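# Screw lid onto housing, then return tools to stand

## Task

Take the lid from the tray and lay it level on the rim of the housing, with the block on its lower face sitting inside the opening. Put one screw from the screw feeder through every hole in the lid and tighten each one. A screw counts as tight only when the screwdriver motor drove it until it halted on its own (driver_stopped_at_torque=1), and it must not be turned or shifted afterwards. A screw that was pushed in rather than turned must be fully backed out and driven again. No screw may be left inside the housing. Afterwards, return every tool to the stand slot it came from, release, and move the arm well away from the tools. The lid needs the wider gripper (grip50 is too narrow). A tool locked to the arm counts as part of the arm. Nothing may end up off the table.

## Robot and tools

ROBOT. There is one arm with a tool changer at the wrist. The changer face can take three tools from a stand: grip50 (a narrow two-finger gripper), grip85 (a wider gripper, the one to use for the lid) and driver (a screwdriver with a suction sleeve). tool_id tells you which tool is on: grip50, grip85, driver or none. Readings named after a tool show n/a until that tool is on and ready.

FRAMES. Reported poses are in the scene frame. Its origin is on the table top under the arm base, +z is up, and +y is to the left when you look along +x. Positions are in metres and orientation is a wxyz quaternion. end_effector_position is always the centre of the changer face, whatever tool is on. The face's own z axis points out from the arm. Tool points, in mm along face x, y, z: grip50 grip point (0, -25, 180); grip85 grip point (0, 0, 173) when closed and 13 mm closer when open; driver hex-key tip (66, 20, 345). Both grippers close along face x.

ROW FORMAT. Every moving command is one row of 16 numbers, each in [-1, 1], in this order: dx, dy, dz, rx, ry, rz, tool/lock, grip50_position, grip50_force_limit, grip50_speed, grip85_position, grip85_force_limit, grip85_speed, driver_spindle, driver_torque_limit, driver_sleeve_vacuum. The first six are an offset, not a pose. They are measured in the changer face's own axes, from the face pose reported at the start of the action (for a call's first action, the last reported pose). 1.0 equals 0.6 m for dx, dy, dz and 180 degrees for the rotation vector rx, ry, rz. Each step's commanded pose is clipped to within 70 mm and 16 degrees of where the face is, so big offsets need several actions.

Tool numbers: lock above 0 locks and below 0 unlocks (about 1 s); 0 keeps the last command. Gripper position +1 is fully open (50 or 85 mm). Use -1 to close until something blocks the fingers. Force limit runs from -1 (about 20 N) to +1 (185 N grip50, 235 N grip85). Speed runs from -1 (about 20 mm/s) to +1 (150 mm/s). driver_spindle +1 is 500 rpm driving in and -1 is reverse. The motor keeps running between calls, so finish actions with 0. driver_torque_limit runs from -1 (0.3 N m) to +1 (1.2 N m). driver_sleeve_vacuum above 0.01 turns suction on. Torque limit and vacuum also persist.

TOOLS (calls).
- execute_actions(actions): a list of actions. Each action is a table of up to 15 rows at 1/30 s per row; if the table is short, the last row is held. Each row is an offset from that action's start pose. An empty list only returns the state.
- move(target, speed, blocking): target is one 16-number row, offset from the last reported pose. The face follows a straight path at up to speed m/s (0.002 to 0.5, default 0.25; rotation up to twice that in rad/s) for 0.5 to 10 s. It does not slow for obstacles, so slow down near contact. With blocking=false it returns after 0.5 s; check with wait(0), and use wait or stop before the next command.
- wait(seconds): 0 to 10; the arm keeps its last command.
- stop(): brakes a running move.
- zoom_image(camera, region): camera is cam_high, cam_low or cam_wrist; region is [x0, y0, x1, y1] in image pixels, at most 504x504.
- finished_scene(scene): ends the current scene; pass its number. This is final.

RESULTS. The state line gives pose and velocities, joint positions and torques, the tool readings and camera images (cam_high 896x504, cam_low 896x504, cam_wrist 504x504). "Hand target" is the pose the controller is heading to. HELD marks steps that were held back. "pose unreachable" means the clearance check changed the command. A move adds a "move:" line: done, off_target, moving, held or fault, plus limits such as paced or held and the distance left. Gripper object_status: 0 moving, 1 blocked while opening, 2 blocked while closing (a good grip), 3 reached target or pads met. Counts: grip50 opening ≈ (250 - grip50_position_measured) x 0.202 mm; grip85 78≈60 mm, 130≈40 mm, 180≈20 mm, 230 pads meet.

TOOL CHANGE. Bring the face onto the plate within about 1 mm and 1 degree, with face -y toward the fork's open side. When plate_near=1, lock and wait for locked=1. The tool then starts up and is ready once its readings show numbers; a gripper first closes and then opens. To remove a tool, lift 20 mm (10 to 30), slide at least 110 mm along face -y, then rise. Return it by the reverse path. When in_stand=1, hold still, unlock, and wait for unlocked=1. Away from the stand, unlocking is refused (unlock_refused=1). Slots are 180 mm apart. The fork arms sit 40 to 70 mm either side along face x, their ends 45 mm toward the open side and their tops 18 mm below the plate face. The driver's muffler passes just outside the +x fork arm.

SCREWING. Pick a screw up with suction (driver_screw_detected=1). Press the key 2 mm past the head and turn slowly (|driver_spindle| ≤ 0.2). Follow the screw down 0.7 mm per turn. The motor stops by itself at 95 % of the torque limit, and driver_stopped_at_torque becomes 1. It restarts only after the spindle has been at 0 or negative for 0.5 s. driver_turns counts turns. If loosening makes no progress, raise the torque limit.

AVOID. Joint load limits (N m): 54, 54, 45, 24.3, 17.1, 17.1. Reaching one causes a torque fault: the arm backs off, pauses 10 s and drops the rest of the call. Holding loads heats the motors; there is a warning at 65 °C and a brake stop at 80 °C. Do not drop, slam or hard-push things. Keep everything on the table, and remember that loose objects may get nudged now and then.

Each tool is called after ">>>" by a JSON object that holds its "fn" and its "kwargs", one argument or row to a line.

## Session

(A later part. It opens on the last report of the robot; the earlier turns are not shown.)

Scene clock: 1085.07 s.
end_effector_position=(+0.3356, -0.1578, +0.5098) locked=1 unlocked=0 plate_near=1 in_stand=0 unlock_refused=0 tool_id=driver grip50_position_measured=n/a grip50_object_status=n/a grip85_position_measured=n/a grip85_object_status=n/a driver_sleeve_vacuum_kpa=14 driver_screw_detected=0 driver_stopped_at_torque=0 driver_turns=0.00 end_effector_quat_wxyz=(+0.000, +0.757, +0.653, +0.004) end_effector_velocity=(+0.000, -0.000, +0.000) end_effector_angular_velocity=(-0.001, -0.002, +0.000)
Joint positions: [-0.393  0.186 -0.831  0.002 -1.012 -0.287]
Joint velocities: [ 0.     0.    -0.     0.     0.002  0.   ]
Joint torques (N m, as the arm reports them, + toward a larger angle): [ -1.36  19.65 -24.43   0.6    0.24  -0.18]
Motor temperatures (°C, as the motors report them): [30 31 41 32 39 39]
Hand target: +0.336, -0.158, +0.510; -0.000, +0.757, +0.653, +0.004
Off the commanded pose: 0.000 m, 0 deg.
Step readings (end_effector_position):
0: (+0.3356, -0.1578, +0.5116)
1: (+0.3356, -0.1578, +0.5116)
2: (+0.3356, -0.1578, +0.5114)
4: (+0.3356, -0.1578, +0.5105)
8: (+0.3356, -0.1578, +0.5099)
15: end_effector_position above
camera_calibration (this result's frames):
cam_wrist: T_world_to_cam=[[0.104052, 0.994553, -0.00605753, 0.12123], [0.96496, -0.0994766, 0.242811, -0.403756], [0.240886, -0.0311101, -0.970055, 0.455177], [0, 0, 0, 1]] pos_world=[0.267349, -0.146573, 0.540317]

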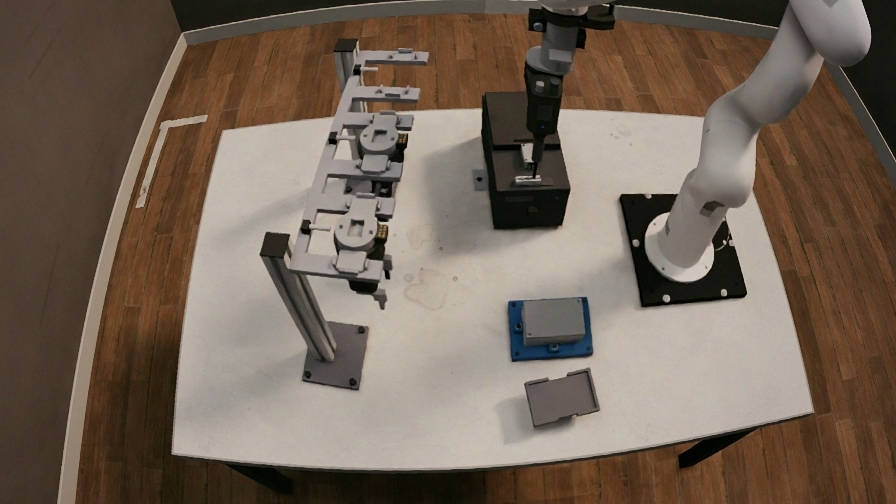

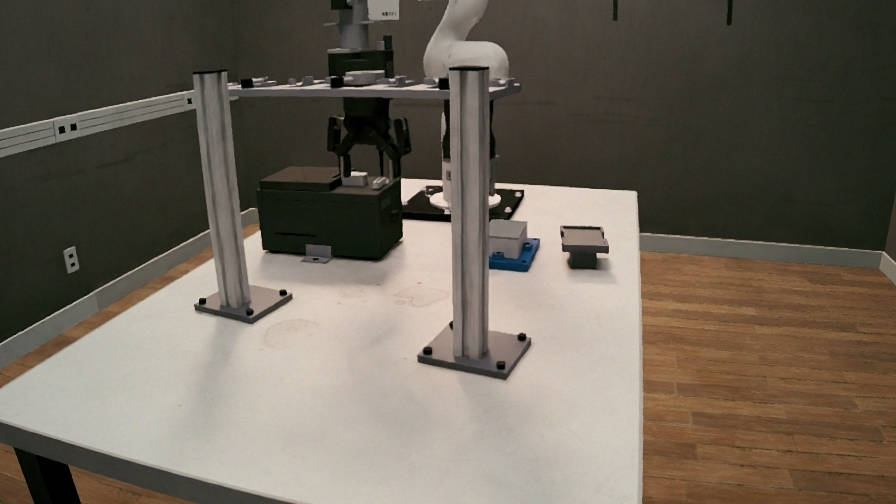

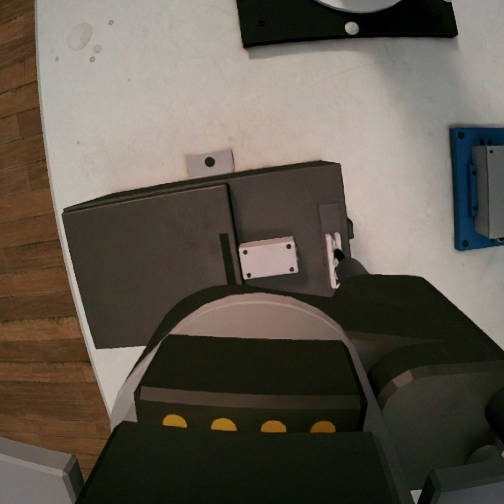

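>>> {"fn": "execute_actions", "kwargs": {
  "actions": [
    [[0,0,0.003,0,0,0,0,0,0,0,0,0,0,0,-0.3,1]]
  ]
}}

>>> {"fn": "execute_actions", "kwargs": {
  "actions": [
    [[0,0,0.003,0,0,0,0,0,0,0,0,0,0,0,-0.3,1]]
  ]
}}

>>> {"fn": "zoom_image", "kwargs": {
  "camera": "cam_wrist",
  "region": [310,220,370,280]
}}

>>> {"fn": "zoom_image", "kwargs": {
  "camera": "cam_low",
  "region": [360,160,400,195]
}}

Scene clock: 1108.37 s.
end_effector_position=(+0.3357, -0.1578, +0.5081) locked=1 unlocked=0 plate_near=1 in_stand=0 unlock_refused=0 tool_id=driver grip50_position_measured=n/a grip50_object_status=n/a grip85_position_measured=n/a grip85_object_status=n/a driver_sleeve_vacuum_kpa=14 driver_screw_detected=0 driver_stopped_at_torque=0 driver_turns=0.00 end_effector_quat_wxyz=(+0.000, +0.757, +0.653, +0.004) end_effector_velocity=(-0.000, +0.000, -0.000) end_effector_angular_velocity=(-0.000, -0.000, +0.000)
Joint positions: [-0.393  0.185 -0.828  0.002 -1.008 -0.287]
Joint velocities: [0. 0. 0. 0. 0. 0.]
Joint torques (N m, as the arm reports them, + toward a larger angle): [ -1.06  19.5  -24.49   0.4    0.13  -0.24]
Motor temperatures (°C, as the motors report them): [30 31 40 32 39 39]
Hand target: +0.336, -0.158, +0.508; +0.000, +0.757, +0.653, +0.004
Off the commanded pose: 0.000 m, 0 deg.
Step readings (end_effector_position):
0: (+0.3356, -0.1578, +0.5098)
1: (+0.3356, -0.1578, +0.5098)
2: (+0.3357, -0.1578, +0.5096)
4: (+0.3357, -0.1578, +0.5087)
8: (+0.3357, -0.1578, +0.5081)
15: end_effector_position above
camera_calibration (this result's frames):
cam_wrist: T_world_to_cam=[[0.10406, 0.994553, -0.00606686, 0.121212], [0.964948, -0.0994808, 0.242854, -0.403358], [0.240928, -0.0311256, -0.970044, 0.453433], [0, 0, 0, 1]] pos_world=[0.267362, -0.146565, 0.538543]

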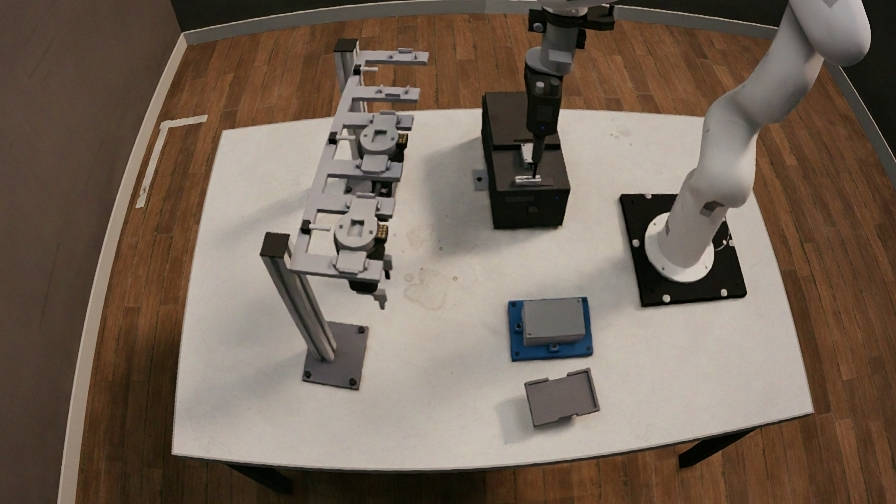

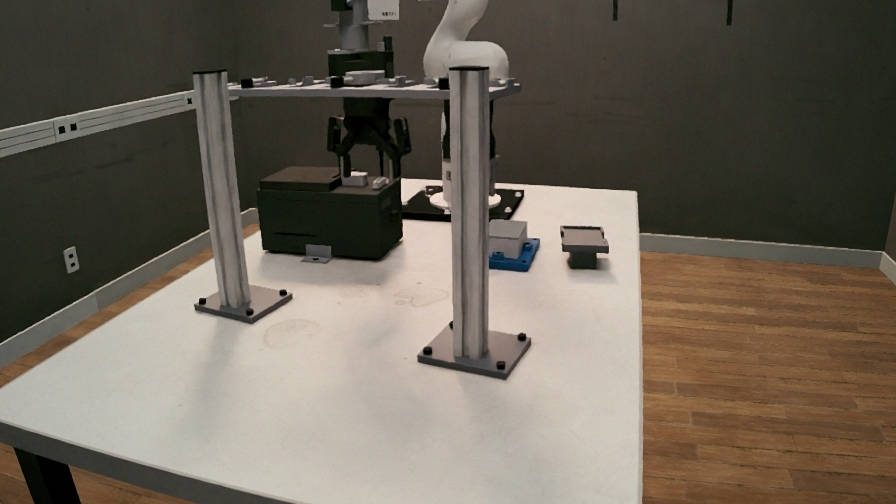

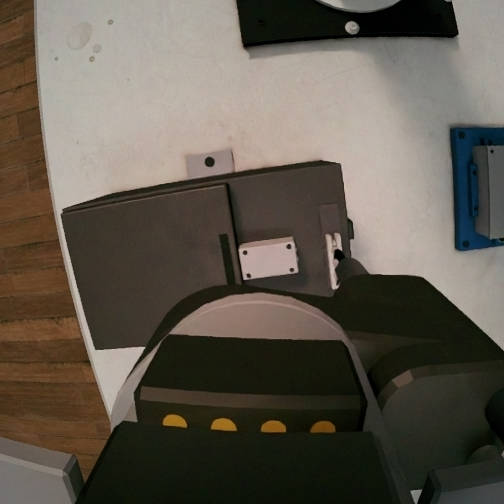

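Scene clock: 1108.87 s.
end_effector_position=(+0.3357, -0.1578, +0.5063) locked=1 unlocked=0 plate_near=1 in_stand=0 unlock_refused=0 tool_id=driver grip50_position_measured=n/a grip50_object_status=n/a grip85_position_measured=n/a grip85_object_status=n/a driver_sleeve_vacuum_kpa=14 driver_screw_detected=0 driver_stopped_at_torque=0 driver_turns=0.00 end_effector_quat_wxyz=(+0.000, +0.757, +0.653, +0.004) end_effector_velocity=(+0.000, +0.000, -0.000) end_effector_angular_velocity=(-0.000, -0.000, +0.001)
Joint positions: [-0.393  0.184 -0.825  0.002 -1.004 -0.287]
Joint velocities: [ 0.001 -0.    -0.    -0.     0.    -0.001]
Joint torques (N m, as the arm reports them, + toward a larger angle): [ -1.36  19.24 -23.79   0.83   0.26  -0.37]
Motor temperatures (°C, as the motors report them): [30 31 40 32 39 39]
Hand target: +0.336, -0.158, +0.506; +0.000, +0.757, +0.653, +0.004
Off the commanded pose: 0.000 m, 0 deg.
Step readings (end_effector_position):
0: (+0.3357, -0.1578, +0.5081)
1: (+0.3357, -0.1578, +0.5080)
2: (+0.3357, -0.1578, +0.5078)
4: (+0.3357, -0.1578, +0.5069)
8: (+0.3357, -0.1578, +0.5064)
15: end_effector_position above
camera_calibration (this result's frames):
cam_wrist: T_world_to_cam=[[0.104068, 0.994552, -0.00607997, 0.121198], [0.964935, -0.0994842, 0.242905, -0.402964], [0.240977, -0.0311455, -0.970031, 0.451687], [0, 0, 0, 1]] pos_world=[0.267375, -0.146558, 0.53677]

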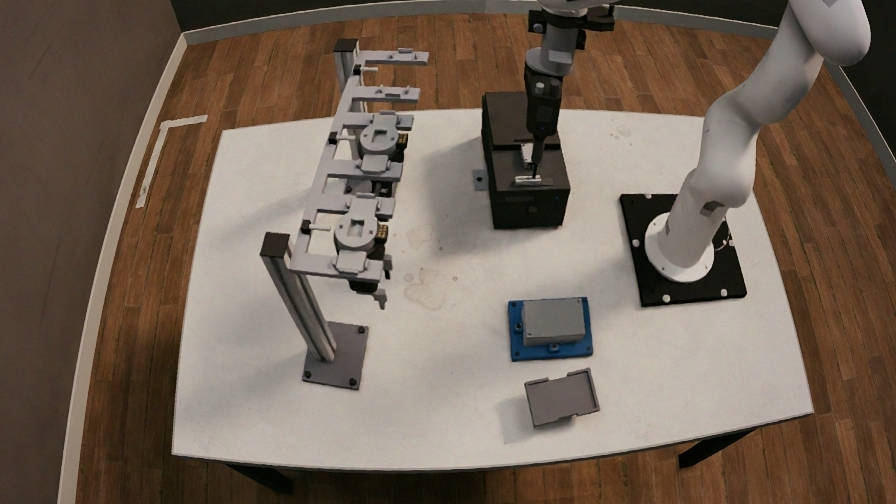

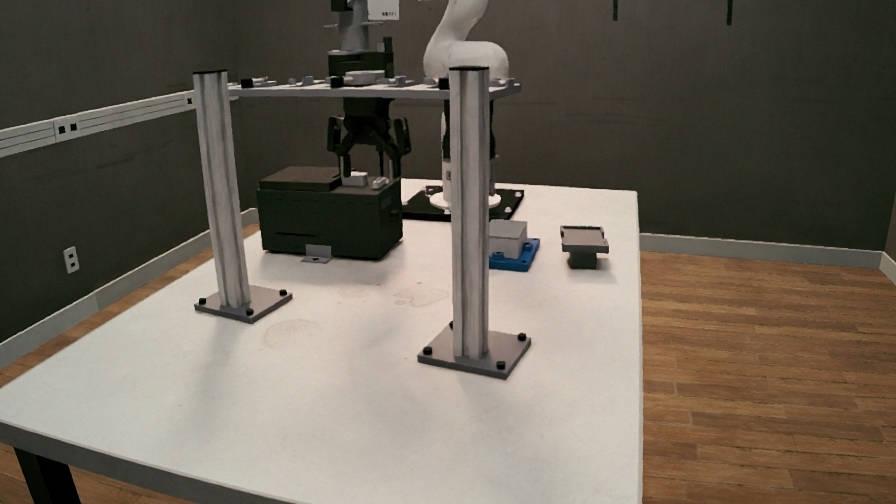

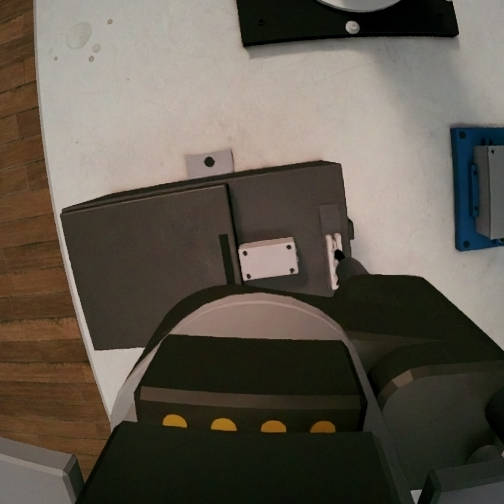

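Region (310, 220, 370, 280) of cam_wrist's 504x504 image, scaled by 8.400, with more detail than that image has.

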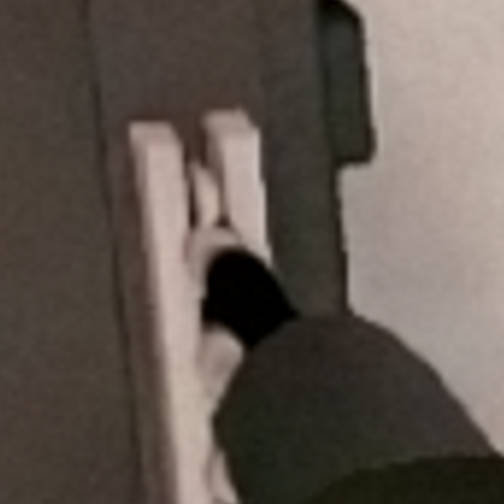

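Region (360, 160, 400, 195) of cam_low's 896x504 image, scaled by 12.600, with more detail than that image has; it fills the top 441 rows of this view, and the rest is white.

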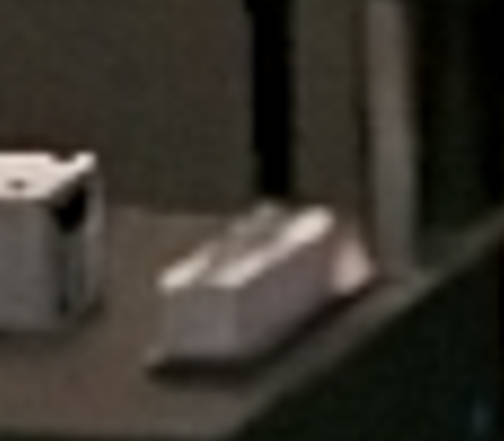

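>>> {"fn": "execute_actions", "kwargs": {
  "actions": [
    [[0,0,0,0,0,0,0,0,0,0,0,0,0,0.12,-0.3,1]],
    [[0,0,0,0,0,0,0,0,0,0,0,0,0,0,-0.3,1]]
  ]
}}

>>> {"fn": "zoom_image", "kwargs": {
  "camera": "cam_wrist",
  "region": [315,230,355,270]
}}

Scene clock: 1198.00 s.
end_effector_position=(+0.3357, -0.1578, +0.5063) locked=1 unlocked=0 plate_near=1 in_stand=0 unlock_refused=0 tool_id=driver grip50_position_measured=n/a grip50_object_status=n/a grip85_position_measured=n/a grip85_object_status=n/a driver_sleeve_vacuum_kpa=14 driver_screw_detected=0 driver_stopped_at_torque=0 driver_turns=0.49 end_effector_quat_wxyz=(+0.000, +0.757, +0.653, +0.004) end_effector_velocity=(-0.000, -0.000, -0.001) end_effector_angular_velocity=(-0.001, +0.000, +0.000)
Joint positions: [-0.393  0.184 -0.825  0.002 -1.003 -0.287]
Joint velocities: [ 0.    -0.     0.002 -0.001  0.002  0.   ]
Joint torques (N m, as the arm reports them, + toward a larger angle): [ -1.63  19.08 -23.78   0.56  -0.06  -0.19]
Motor temperatures (°C, as the motors report them): [30 30 40 32 39 39]
Hand target: +0.336, -0.158, +0.506; +0.000, +0.757, +0.653, +0.004
Off the commanded pose: 0.000 m, 0 deg.
Step readings (end_effector_position; steps 1 to 15: 1st action; 16 to 30: 2nd action):
0: (+0.3357, -0.1578, +0.5063)
1: (+0.3357, -0.1578, +0.5063)
2: (+0.3357, -0.1578, +0.5063)
4: (+0.3357, -0.1578, +0.5063)
8: (+0.3357, -0.1578, +0.5063)
15: (+0.3357, -0.1578, +0.5063)
16: (+0.3357, -0.1578, +0.5063)
17: (+0.3357, -0.1578, +0.5063)
19: (+0.3357, -0.1578, +0.5063)
23: (+0.3357, -0.1578, +0.5063)
30: end_effector_position above
camera_calibration (this result's frames):
cam_wrist: T_world_to_cam=[[0.104073, 0.994551, -0.0060927, 0.121205], [0.964927, -0.0994846, 0.242938, -0.402984], [0.241008, -0.0311623, -0.970023, 0.451672], [0, 0, 0, 1]] pos_world=[0.267379, -0.14656, 0.536771]

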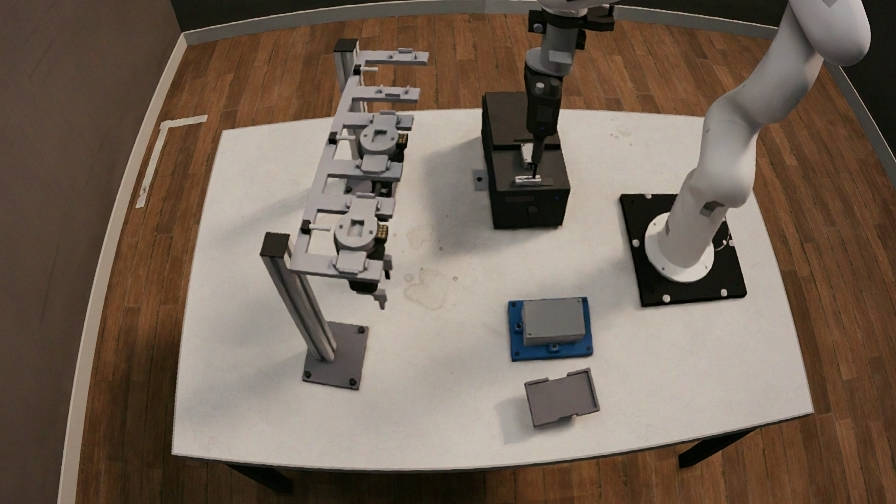

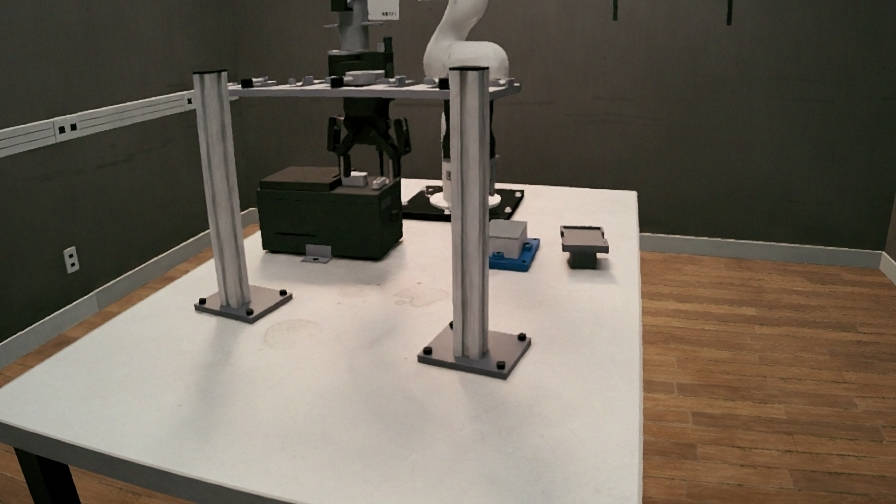

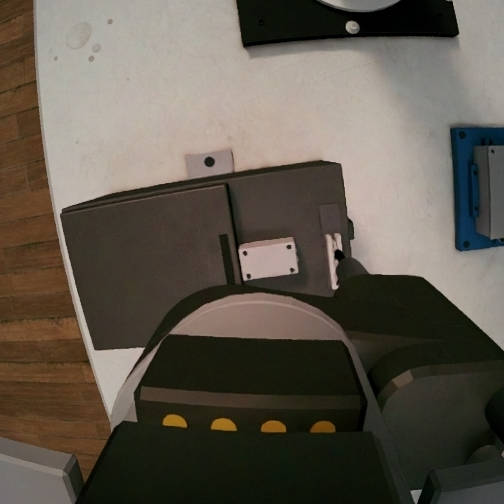

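Region (315, 230, 355, 270) of cam_wrist's 504x504 image, scaled by 12.600, with more detail than that image has.

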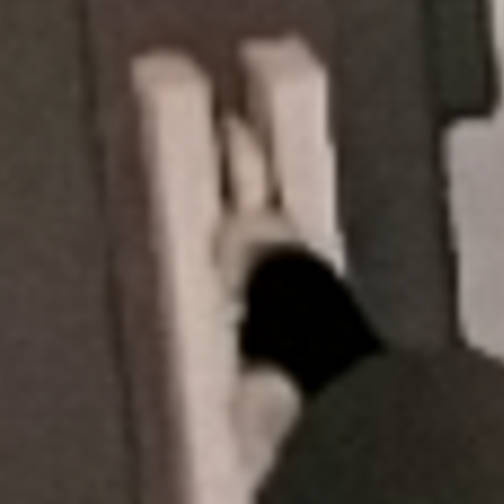

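>>> {"fn": "execute_actions", "kwargs": {
  "actions": [
    [[0,0,-0.016,0,0,0,0,0,0,0,0,0,0,0,-0.3,1]],
    [[-0.0037,-0.004,0,0,0,0,0,0,0,0,0,0,0,0,-0.3,1]]
  ]
}}

>>> {"fn": "zoom_image", "kwargs": {
  "camera": "cam_wrist",
  "region": [315,230,355,270]
}}

>>> {"fn": "zoom_image", "kwargs": {
  "camera": "cam_low",
  "region": [360,160,400,195]
}}

>>> {"fn": "zoom_image", "kwargs": {
  "camera": "cam_high",
  "region": [510,155,560,195]
}}

Scene clock: 1207.67 s.
end_effector_position=(+0.3329, -0.1597, +0.5157) locked=1 unlocked=0 plate_near=1 in_stand=0 unlock_refused=0 tool_id=driver grip50_position_measured=n/a grip50_object_status=n/a grip85_position_measured=n/a grip85_object_status=n/a driver_sleeve_vacuum_kpa=39 driver_screw_detected=1 driver_stopped_at_torque=0 driver_turns=0.49 end_effector_quat_wxyz=(-0.000, +0.757, +0.653, +0.004) end_effector_velocity=(-0.000, +0.000, -0.000) end_effector_angular_velocity=(+0.001, +0.000, -0.001)
Joint positions: [-0.4    0.194 -0.838  0.002 -1.027 -0.294]
Joint velocities: [ 0.     0.     0.     0.001 -0.     0.   ]
Joint torques (N m, as the arm reports them, + toward a larger angle): [ -1.54  23.8  -26.29   0.98   0.14  -0.22]
Motor temperatures (°C, as the motors report them): [30 30 40 32 39 39]
Hand target: +0.333, -0.160, +0.516; -0.000, +0.757, +0.653, +0.004
Off the commanded pose: 0.000 m, 0 deg.
Step readings (end_effector_position; steps 1 to 15: 1st action; 16 to 30: 2nd action):
0: (+0.3357, -0.1578, +0.5063)
1: (+0.3357, -0.1578, +0.5063)
2: (+0.3356, -0.1578, +0.5072)
4: (+0.3355, -0.1578, +0.5119)
8: (+0.3355, -0.1578, +0.5153)
15: (+0.3356, -0.1578, +0.5157)
16: (+0.3356, -0.1579, +0.5157)
17: (+0.3352, -0.1581, +0.5157)
19: (+0.3338, -0.1590, +0.5157)
23: (+0.3329, -0.1596, +0.5156)
30: end_effector_position above
camera_calibration (this result's frames):
cam_wrist: T_world_to_cam=[[0.103997, 0.99456, -0.00594911, 0.123345], [0.965044, -0.0994599, 0.242482, -0.402548], [0.240571, -0.0309585, -0.970138, 0.461617], [0, 0, 0, 1]] pos_world=[0.264597, -0.14842, 0.546177]

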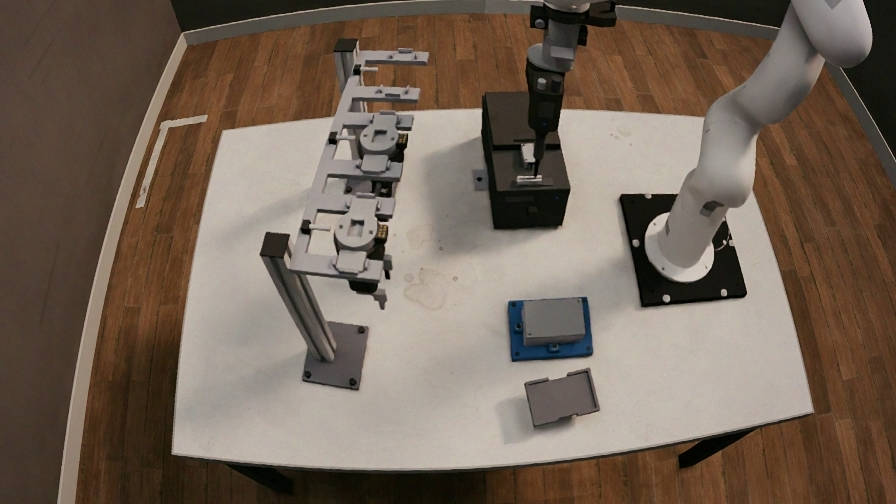

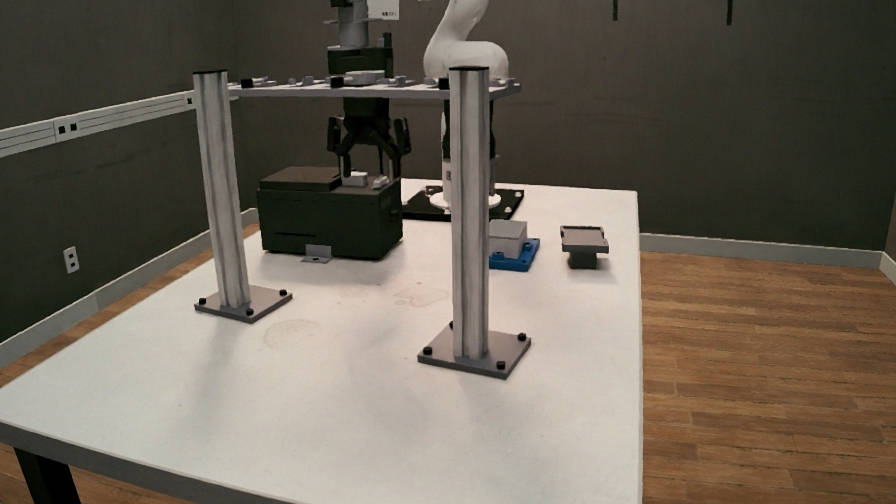

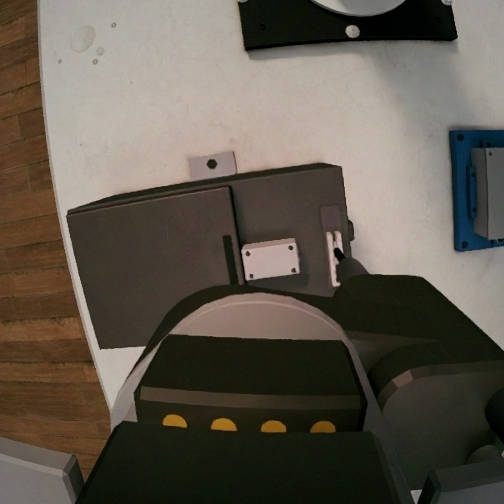

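Region (315, 230, 355, 270) of cam_wrist's 504x504 image, scaled by 12.600, with more detail than that image has.

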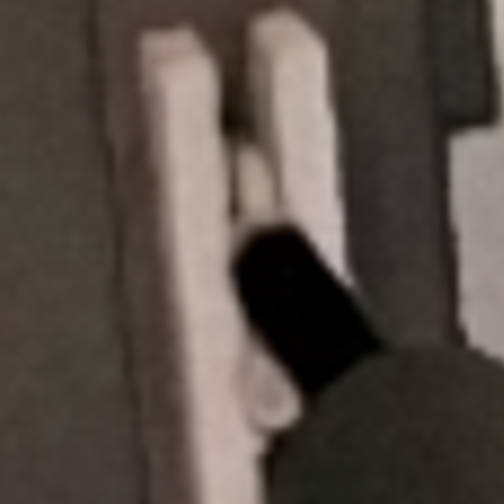

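Region (360, 160, 400, 195) of cam_low's 896x504 image, scaled by 12.600, with more detail than that image has; it fills the top 441 rows of this view, and the rest is white.

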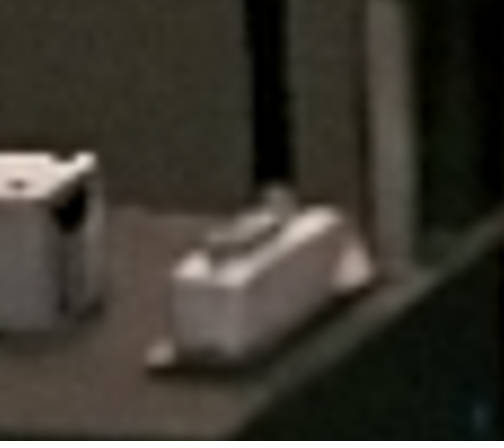

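Region (510, 155, 560, 195) of cam_high's 896x504 image, scaled by 10.080, with more detail than that image has; it fills the top 403 rows of this view, and the rest is white.

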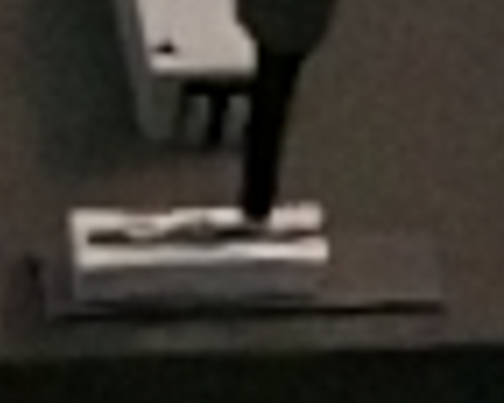

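>>> {"fn": "execute_actions", "kwargs": {
  "actions": [
    [[0.0037,0.004,0,0,0,0,0,0,0,0,0,0,0,0,-0.3,1]],
    [[0,0,-0.03,0,0,0,0,0,0,0,0,0,0,0,-0.3,1]]
  ]
}}

>>> {"fn": "zoom_image", "kwargs": {
  "camera": "cam_wrist",
  "region": [310,220,370,280]
}}

>>> {"fn": "zoom_image", "kwargs": {
  "camera": "cam_low",
  "region": [350,145,410,195]
}}

>>> {"fn": "zoom_image", "kwargs": {
  "camera": "cam_high",
  "region": [505,145,565,195]
}}

Scene clock: 1223.40 s.
end_effector_position=(+0.3355, -0.1579, +0.5336) locked=1 unlocked=0 plate_near=1 in_stand=0 unlock_refused=0 tool_id=driver grip50_position_measured=n/a grip50_object_status=n/a grip85_position_measured=n/a grip85_object_status=n/a driver_sleeve_vacuum_kpa=40 driver_screw_detected=1 driver_stopped_at_torque=0 driver_turns=0.49 end_effector_quat_wxyz=(-0.000, +0.757, +0.653, +0.004) end_effector_velocity=(+0.001, -0.001, +0.002) end_effector_angular_velocity=(-0.002, -0.004, -0.001)
Joint positions: [-0.393  0.198 -0.874  0.002 -1.068 -0.287]
Joint velocities: [-0.001  0.    -0.003  0.     0.001  0.   ]
Joint torques (N m, as the arm reports them, + toward a larger angle): [ -1.92  22.76 -25.89   0.91   0.16  -0.28]
Motor temperatures (°C, as the motors report them): [30 30 40 32 39 39]
Hand target: +0.336, -0.158, +0.534; +0.000, +0.757, +0.653, +0.004
Off the commanded pose: 0.000 m, 0 deg.
Step readings (end_effector_position; steps 1 to 15: 1st action; 16 to 30: 2nd action):
0: (+0.3329, -0.1597, +0.5157)
1: (+0.3329, -0.1597, +0.5157)
2: (+0.3332, -0.1594, +0.5157)
4: (+0.3346, -0.1585, +0.5157)
8: (+0.3356, -0.1580, +0.5158)
15: (+0.3356, -0.1579, +0.5158)
16: (+0.3356, -0.1579, +0.5158)
17: (+0.3355, -0.1579, +0.5169)
19: (+0.3352, -0.1578, +0.5255)
23: (+0.3356, -0.1579, +0.5335)
30: end_effector_position above
camera_calibration (this result's frames):
cam_wrist: T_world_to_cam=[[0.103949, 0.994565, -0.00598293, 0.121486], [0.965056, -0.0994063, 0.242457, -0.409212], [0.240544, -0.030977, -0.970144, 0.478417], [0, 0, 0, 1]] pos_world=[0.267204, -0.146684, 0.564076]

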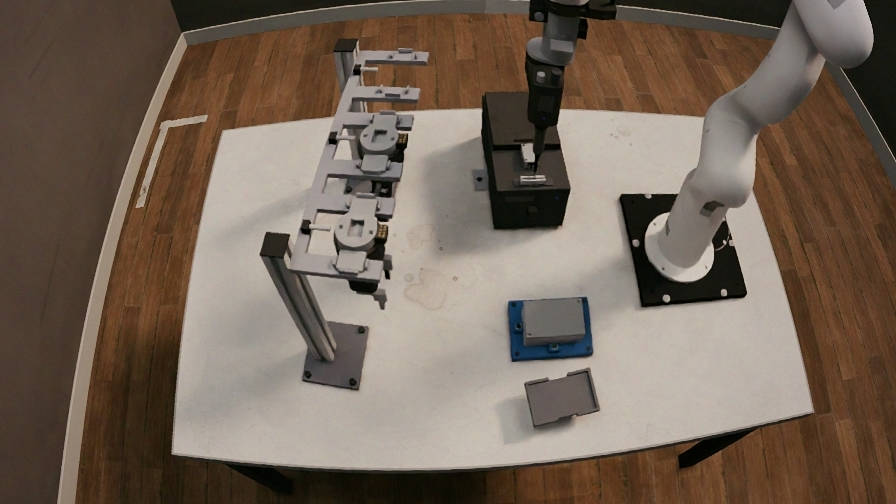

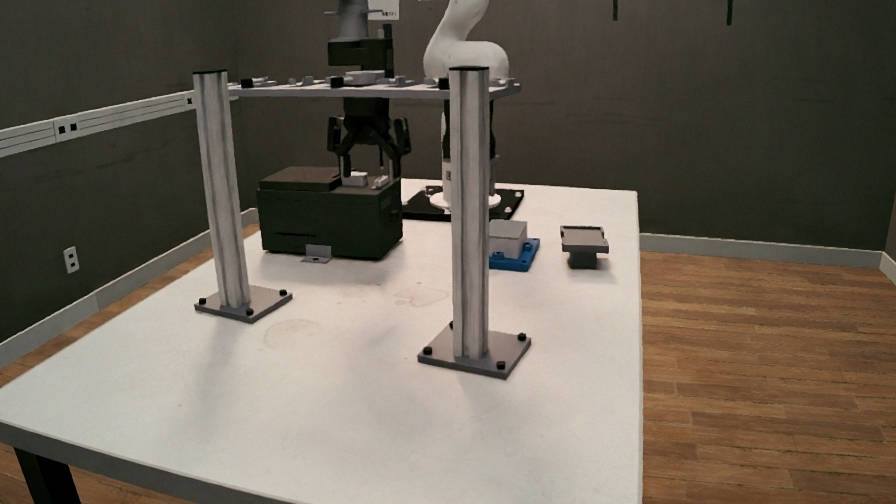

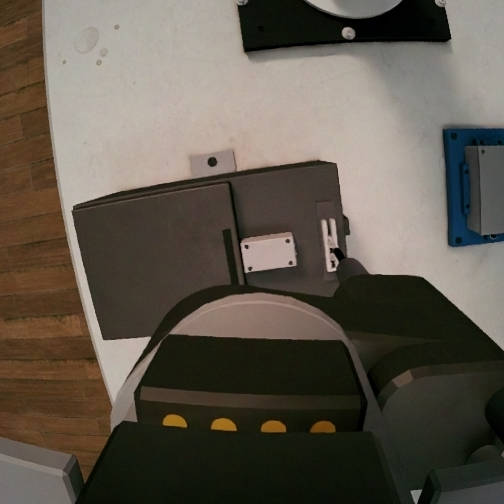

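Region (310, 220, 370, 280) of cam_wrist's 504x504 image, scaled by 8.400, with more detail than that image has.

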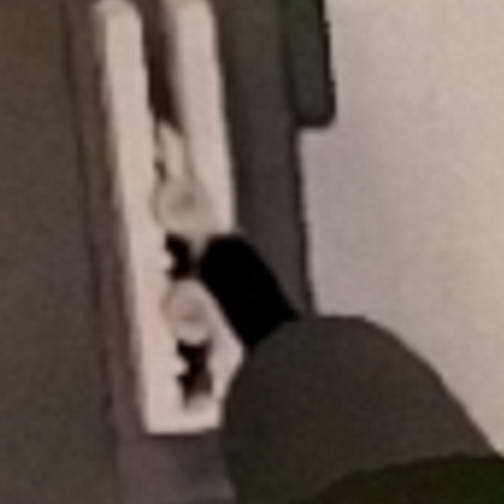

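Region (350, 145, 410, 195) of cam_low's 896x504 image, scaled by 8.400, with more detail than that image has.

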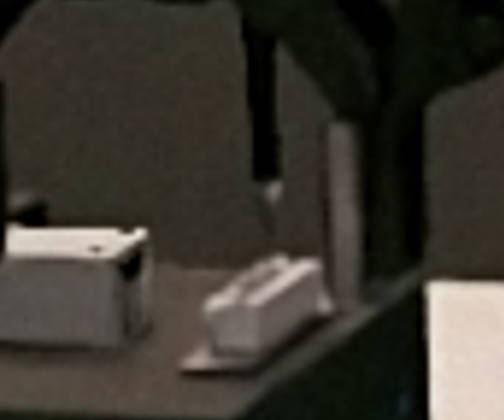

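Region (505, 145, 565, 195) of cam_high's 896x504 image, scaled by 8.400, with more detail than that image has.

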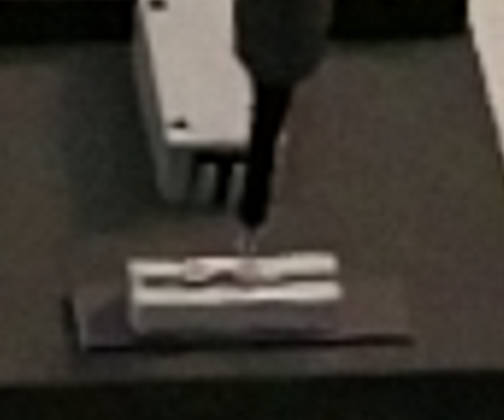

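>>> {"fn": "move", "kwargs": {
  "target": [0.499,-0.0185,-0.008,0,0,0,0,0,0,0,0,0,0,0,-0.3,1],
  "speed": 0.15
}}

>>> {"fn": "move", "kwargs": {
  "target": [0,0,0.14,0,0,0,0,0,0,0,0,0,0,0,-0.3,1],
  "speed": 0.1
}}

>>> {"fn": "zoom_image", "kwargs": {
  "camera": "cam_wrist",
  "region": [290,200,390,300]
}}

>>> {"fn": "zoom_image", "kwargs": {
  "camera": "cam_high",
  "region": [490,250,610,370]
}}

>>> {"fn": "zoom_image", "kwargs": {
  "camera": "cam_low",
  "region": [470,180,560,280]
}}

Scene clock: 1268.40 s.
end_effector_position=(+0.3686, +0.1397, +0.5399) locked=1 unlocked=0 plate_near=1 in_stand=0 unlock_refused=0 tool_id=driver grip50_position_measured=n/a grip50_object_status=n/a grip85_position_measured=n/a grip85_object_status=n/a driver_sleeve_vacuum_kpa=40 driver_screw_detected=1 driver_stopped_at_torque=0 driver_turns=0.49 end_effector_quat_wxyz=(-0.001, +0.757, +0.653, +0.004) end_effector_velocity=(+0.000, +0.001, +0.000) end_effector_angular_velocity=(+0.000, +0.001, -0.001)
Joint positions: [ 0.409  0.131 -0.942 -0.001 -1.07   0.517]
Joint velocities: [ 0.002 -0.001 -0.001  0.    -0.     0.003]
Joint torques (N m, as the arm reports them, + toward a larger angle): [ -1.12  26.38 -26.37   0.8    0.94  -0.32]
Motor temperatures (°C, as the motors report them): [30 30 41 32 39 39]
Hand target: +0.369, +0.140, +0.540; -0.001, +0.757, +0.653, +0.004
Off the commanded pose: 0.000 m, 0 deg.
move: done
camera_calibration (this result's frames):
cam_wrist: T_world_to_cam=[[0.104118, 0.994552, -0.00513421, -0.178413], [0.965356, -0.0998174, 0.241089, -0.412465], [0.239263, -0.0300582, -0.970489, 0.486329], [0, 0, 0, 1]] pos_world=[0.300392, 0.150888, 0.570502]

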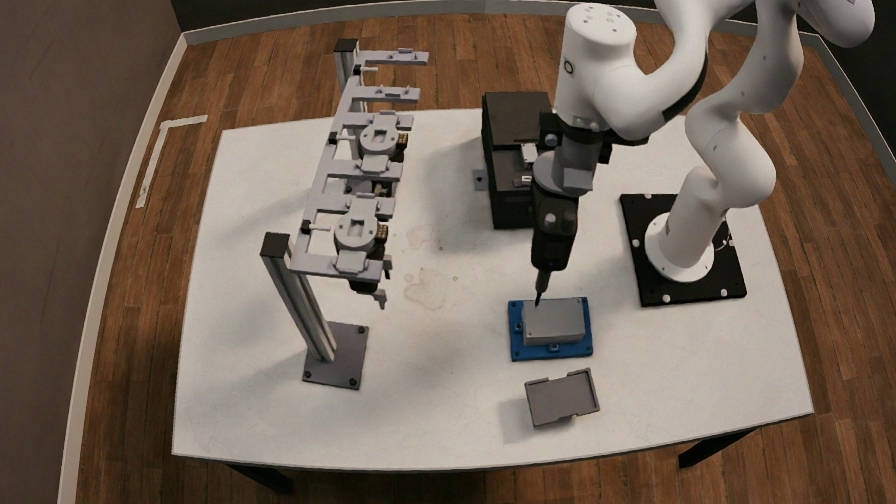

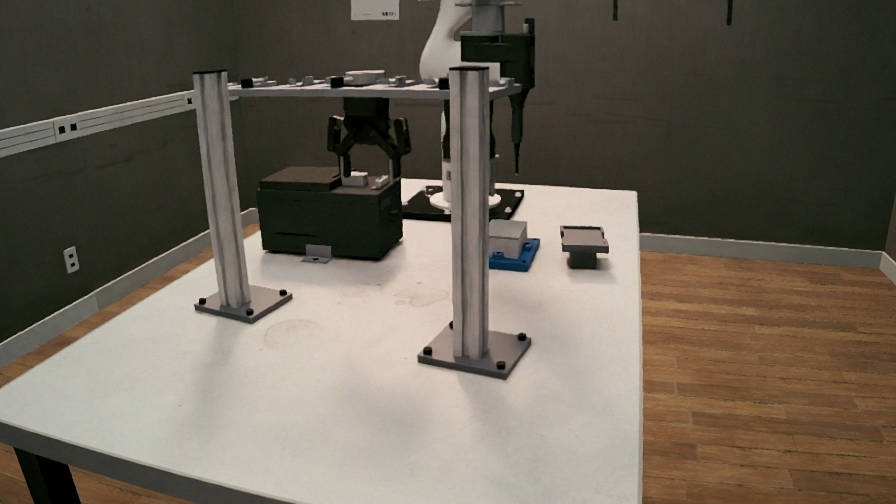

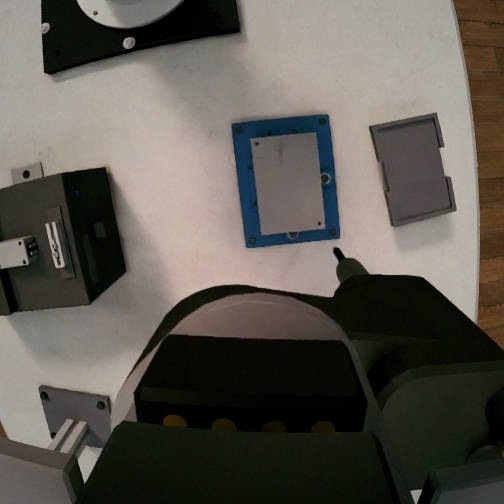

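Scene clock: 1269.63 s.
end_effector_position=(+0.3691, +0.1401, +0.4562) locked=1 unlocked=0 plate_near=1 in_stand=0 unlock_refused=0 tool_id=driver grip50_position_measured=n/a grip50_object_status=n/a grip85_position_measured=n/a grip85_object_status=n/a driver_sleeve_vacuum_kpa=40 driver_screw_detected=1 driver_stopped_at_torque=0 driver_turns=0.49 end_effector_quat_wxyz=(-0.001, +0.757, +0.653, +0.004) end_effector_velocity=(-0.001, -0.000, -0.002) end_effector_angular_velocity=(-0.001, +0.003, -0.001)
Joint positions: [ 0.409  0.072 -0.804 -0.002 -0.872  0.518]
Joint velocities: [-0.    -0.001  0.003  0.001  0.001  0.001]
Joint torques (N m, as the arm reports them, + toward a larger angle): [ -1.76  28.92 -25.6    0.69   0.92  -0.21]
Motor temperatures (°C, as the motors report them): [30 30 41 32 39 39]
Hand target: +0.369, +0.140, +0.456; -0.001, +0.757, +0.653, +0.004
Off the commanded pose: 0.000 m, 0 deg.
move: done
camera_calibration (this result's frames):
cam_wrist: T_world_to_cam=[[0.104412, 0.994521, -0.00501769, -0.179449], [0.965176, -0.100112, 0.241688, -0.392853], [0.239862, -0.0300782, -0.970341, 0.404707], [0, 0, 0, 1]] pos_world=[0.300835, 0.151309, 0.486751]

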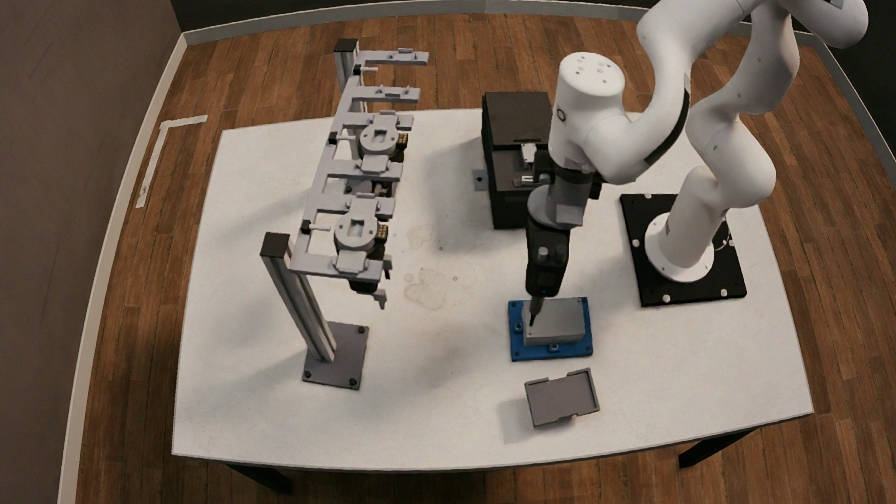

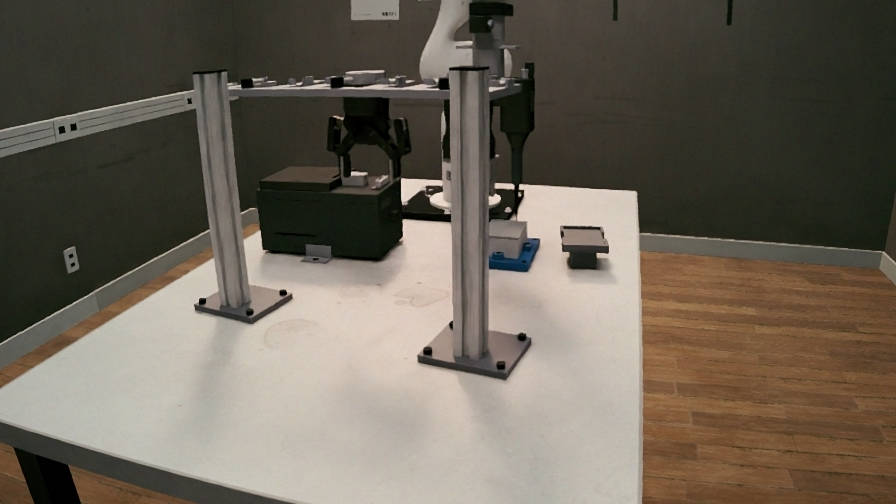

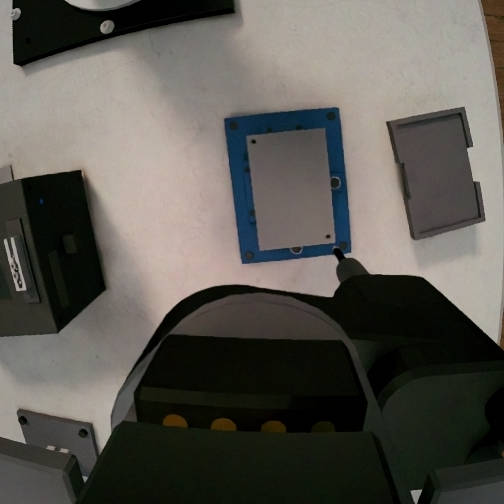

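Region (290, 200, 390, 300) of cam_wrist's 504x504 image, scaled by 5.040, with more detail than that image has.

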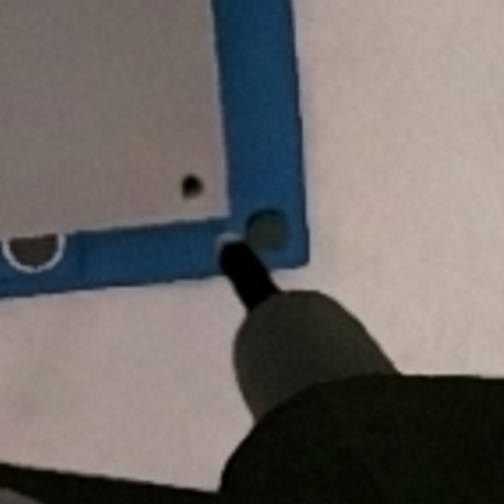

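Region (490, 250, 610, 370) of cam_high's 896x504 image, scaled by 4.200, with more detail than that image has.

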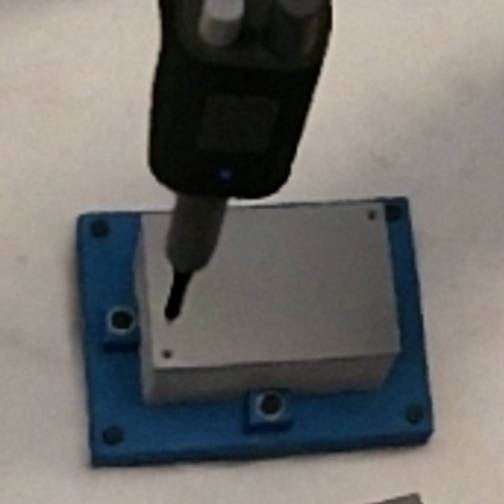

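Region (470, 180, 560, 280) of cam_low's 896x504 image, scaled by 5.040, with more detail than that image has; it fills the left 454 columns of this view, and the rest is white.

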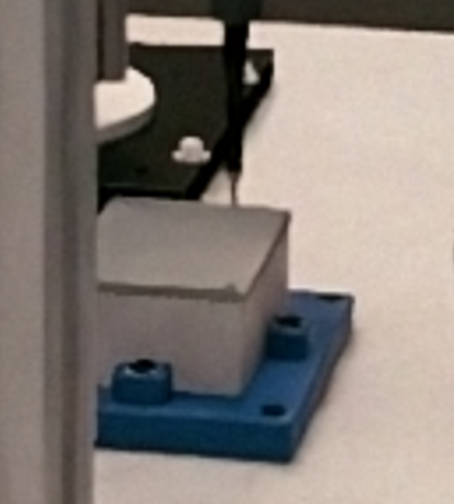

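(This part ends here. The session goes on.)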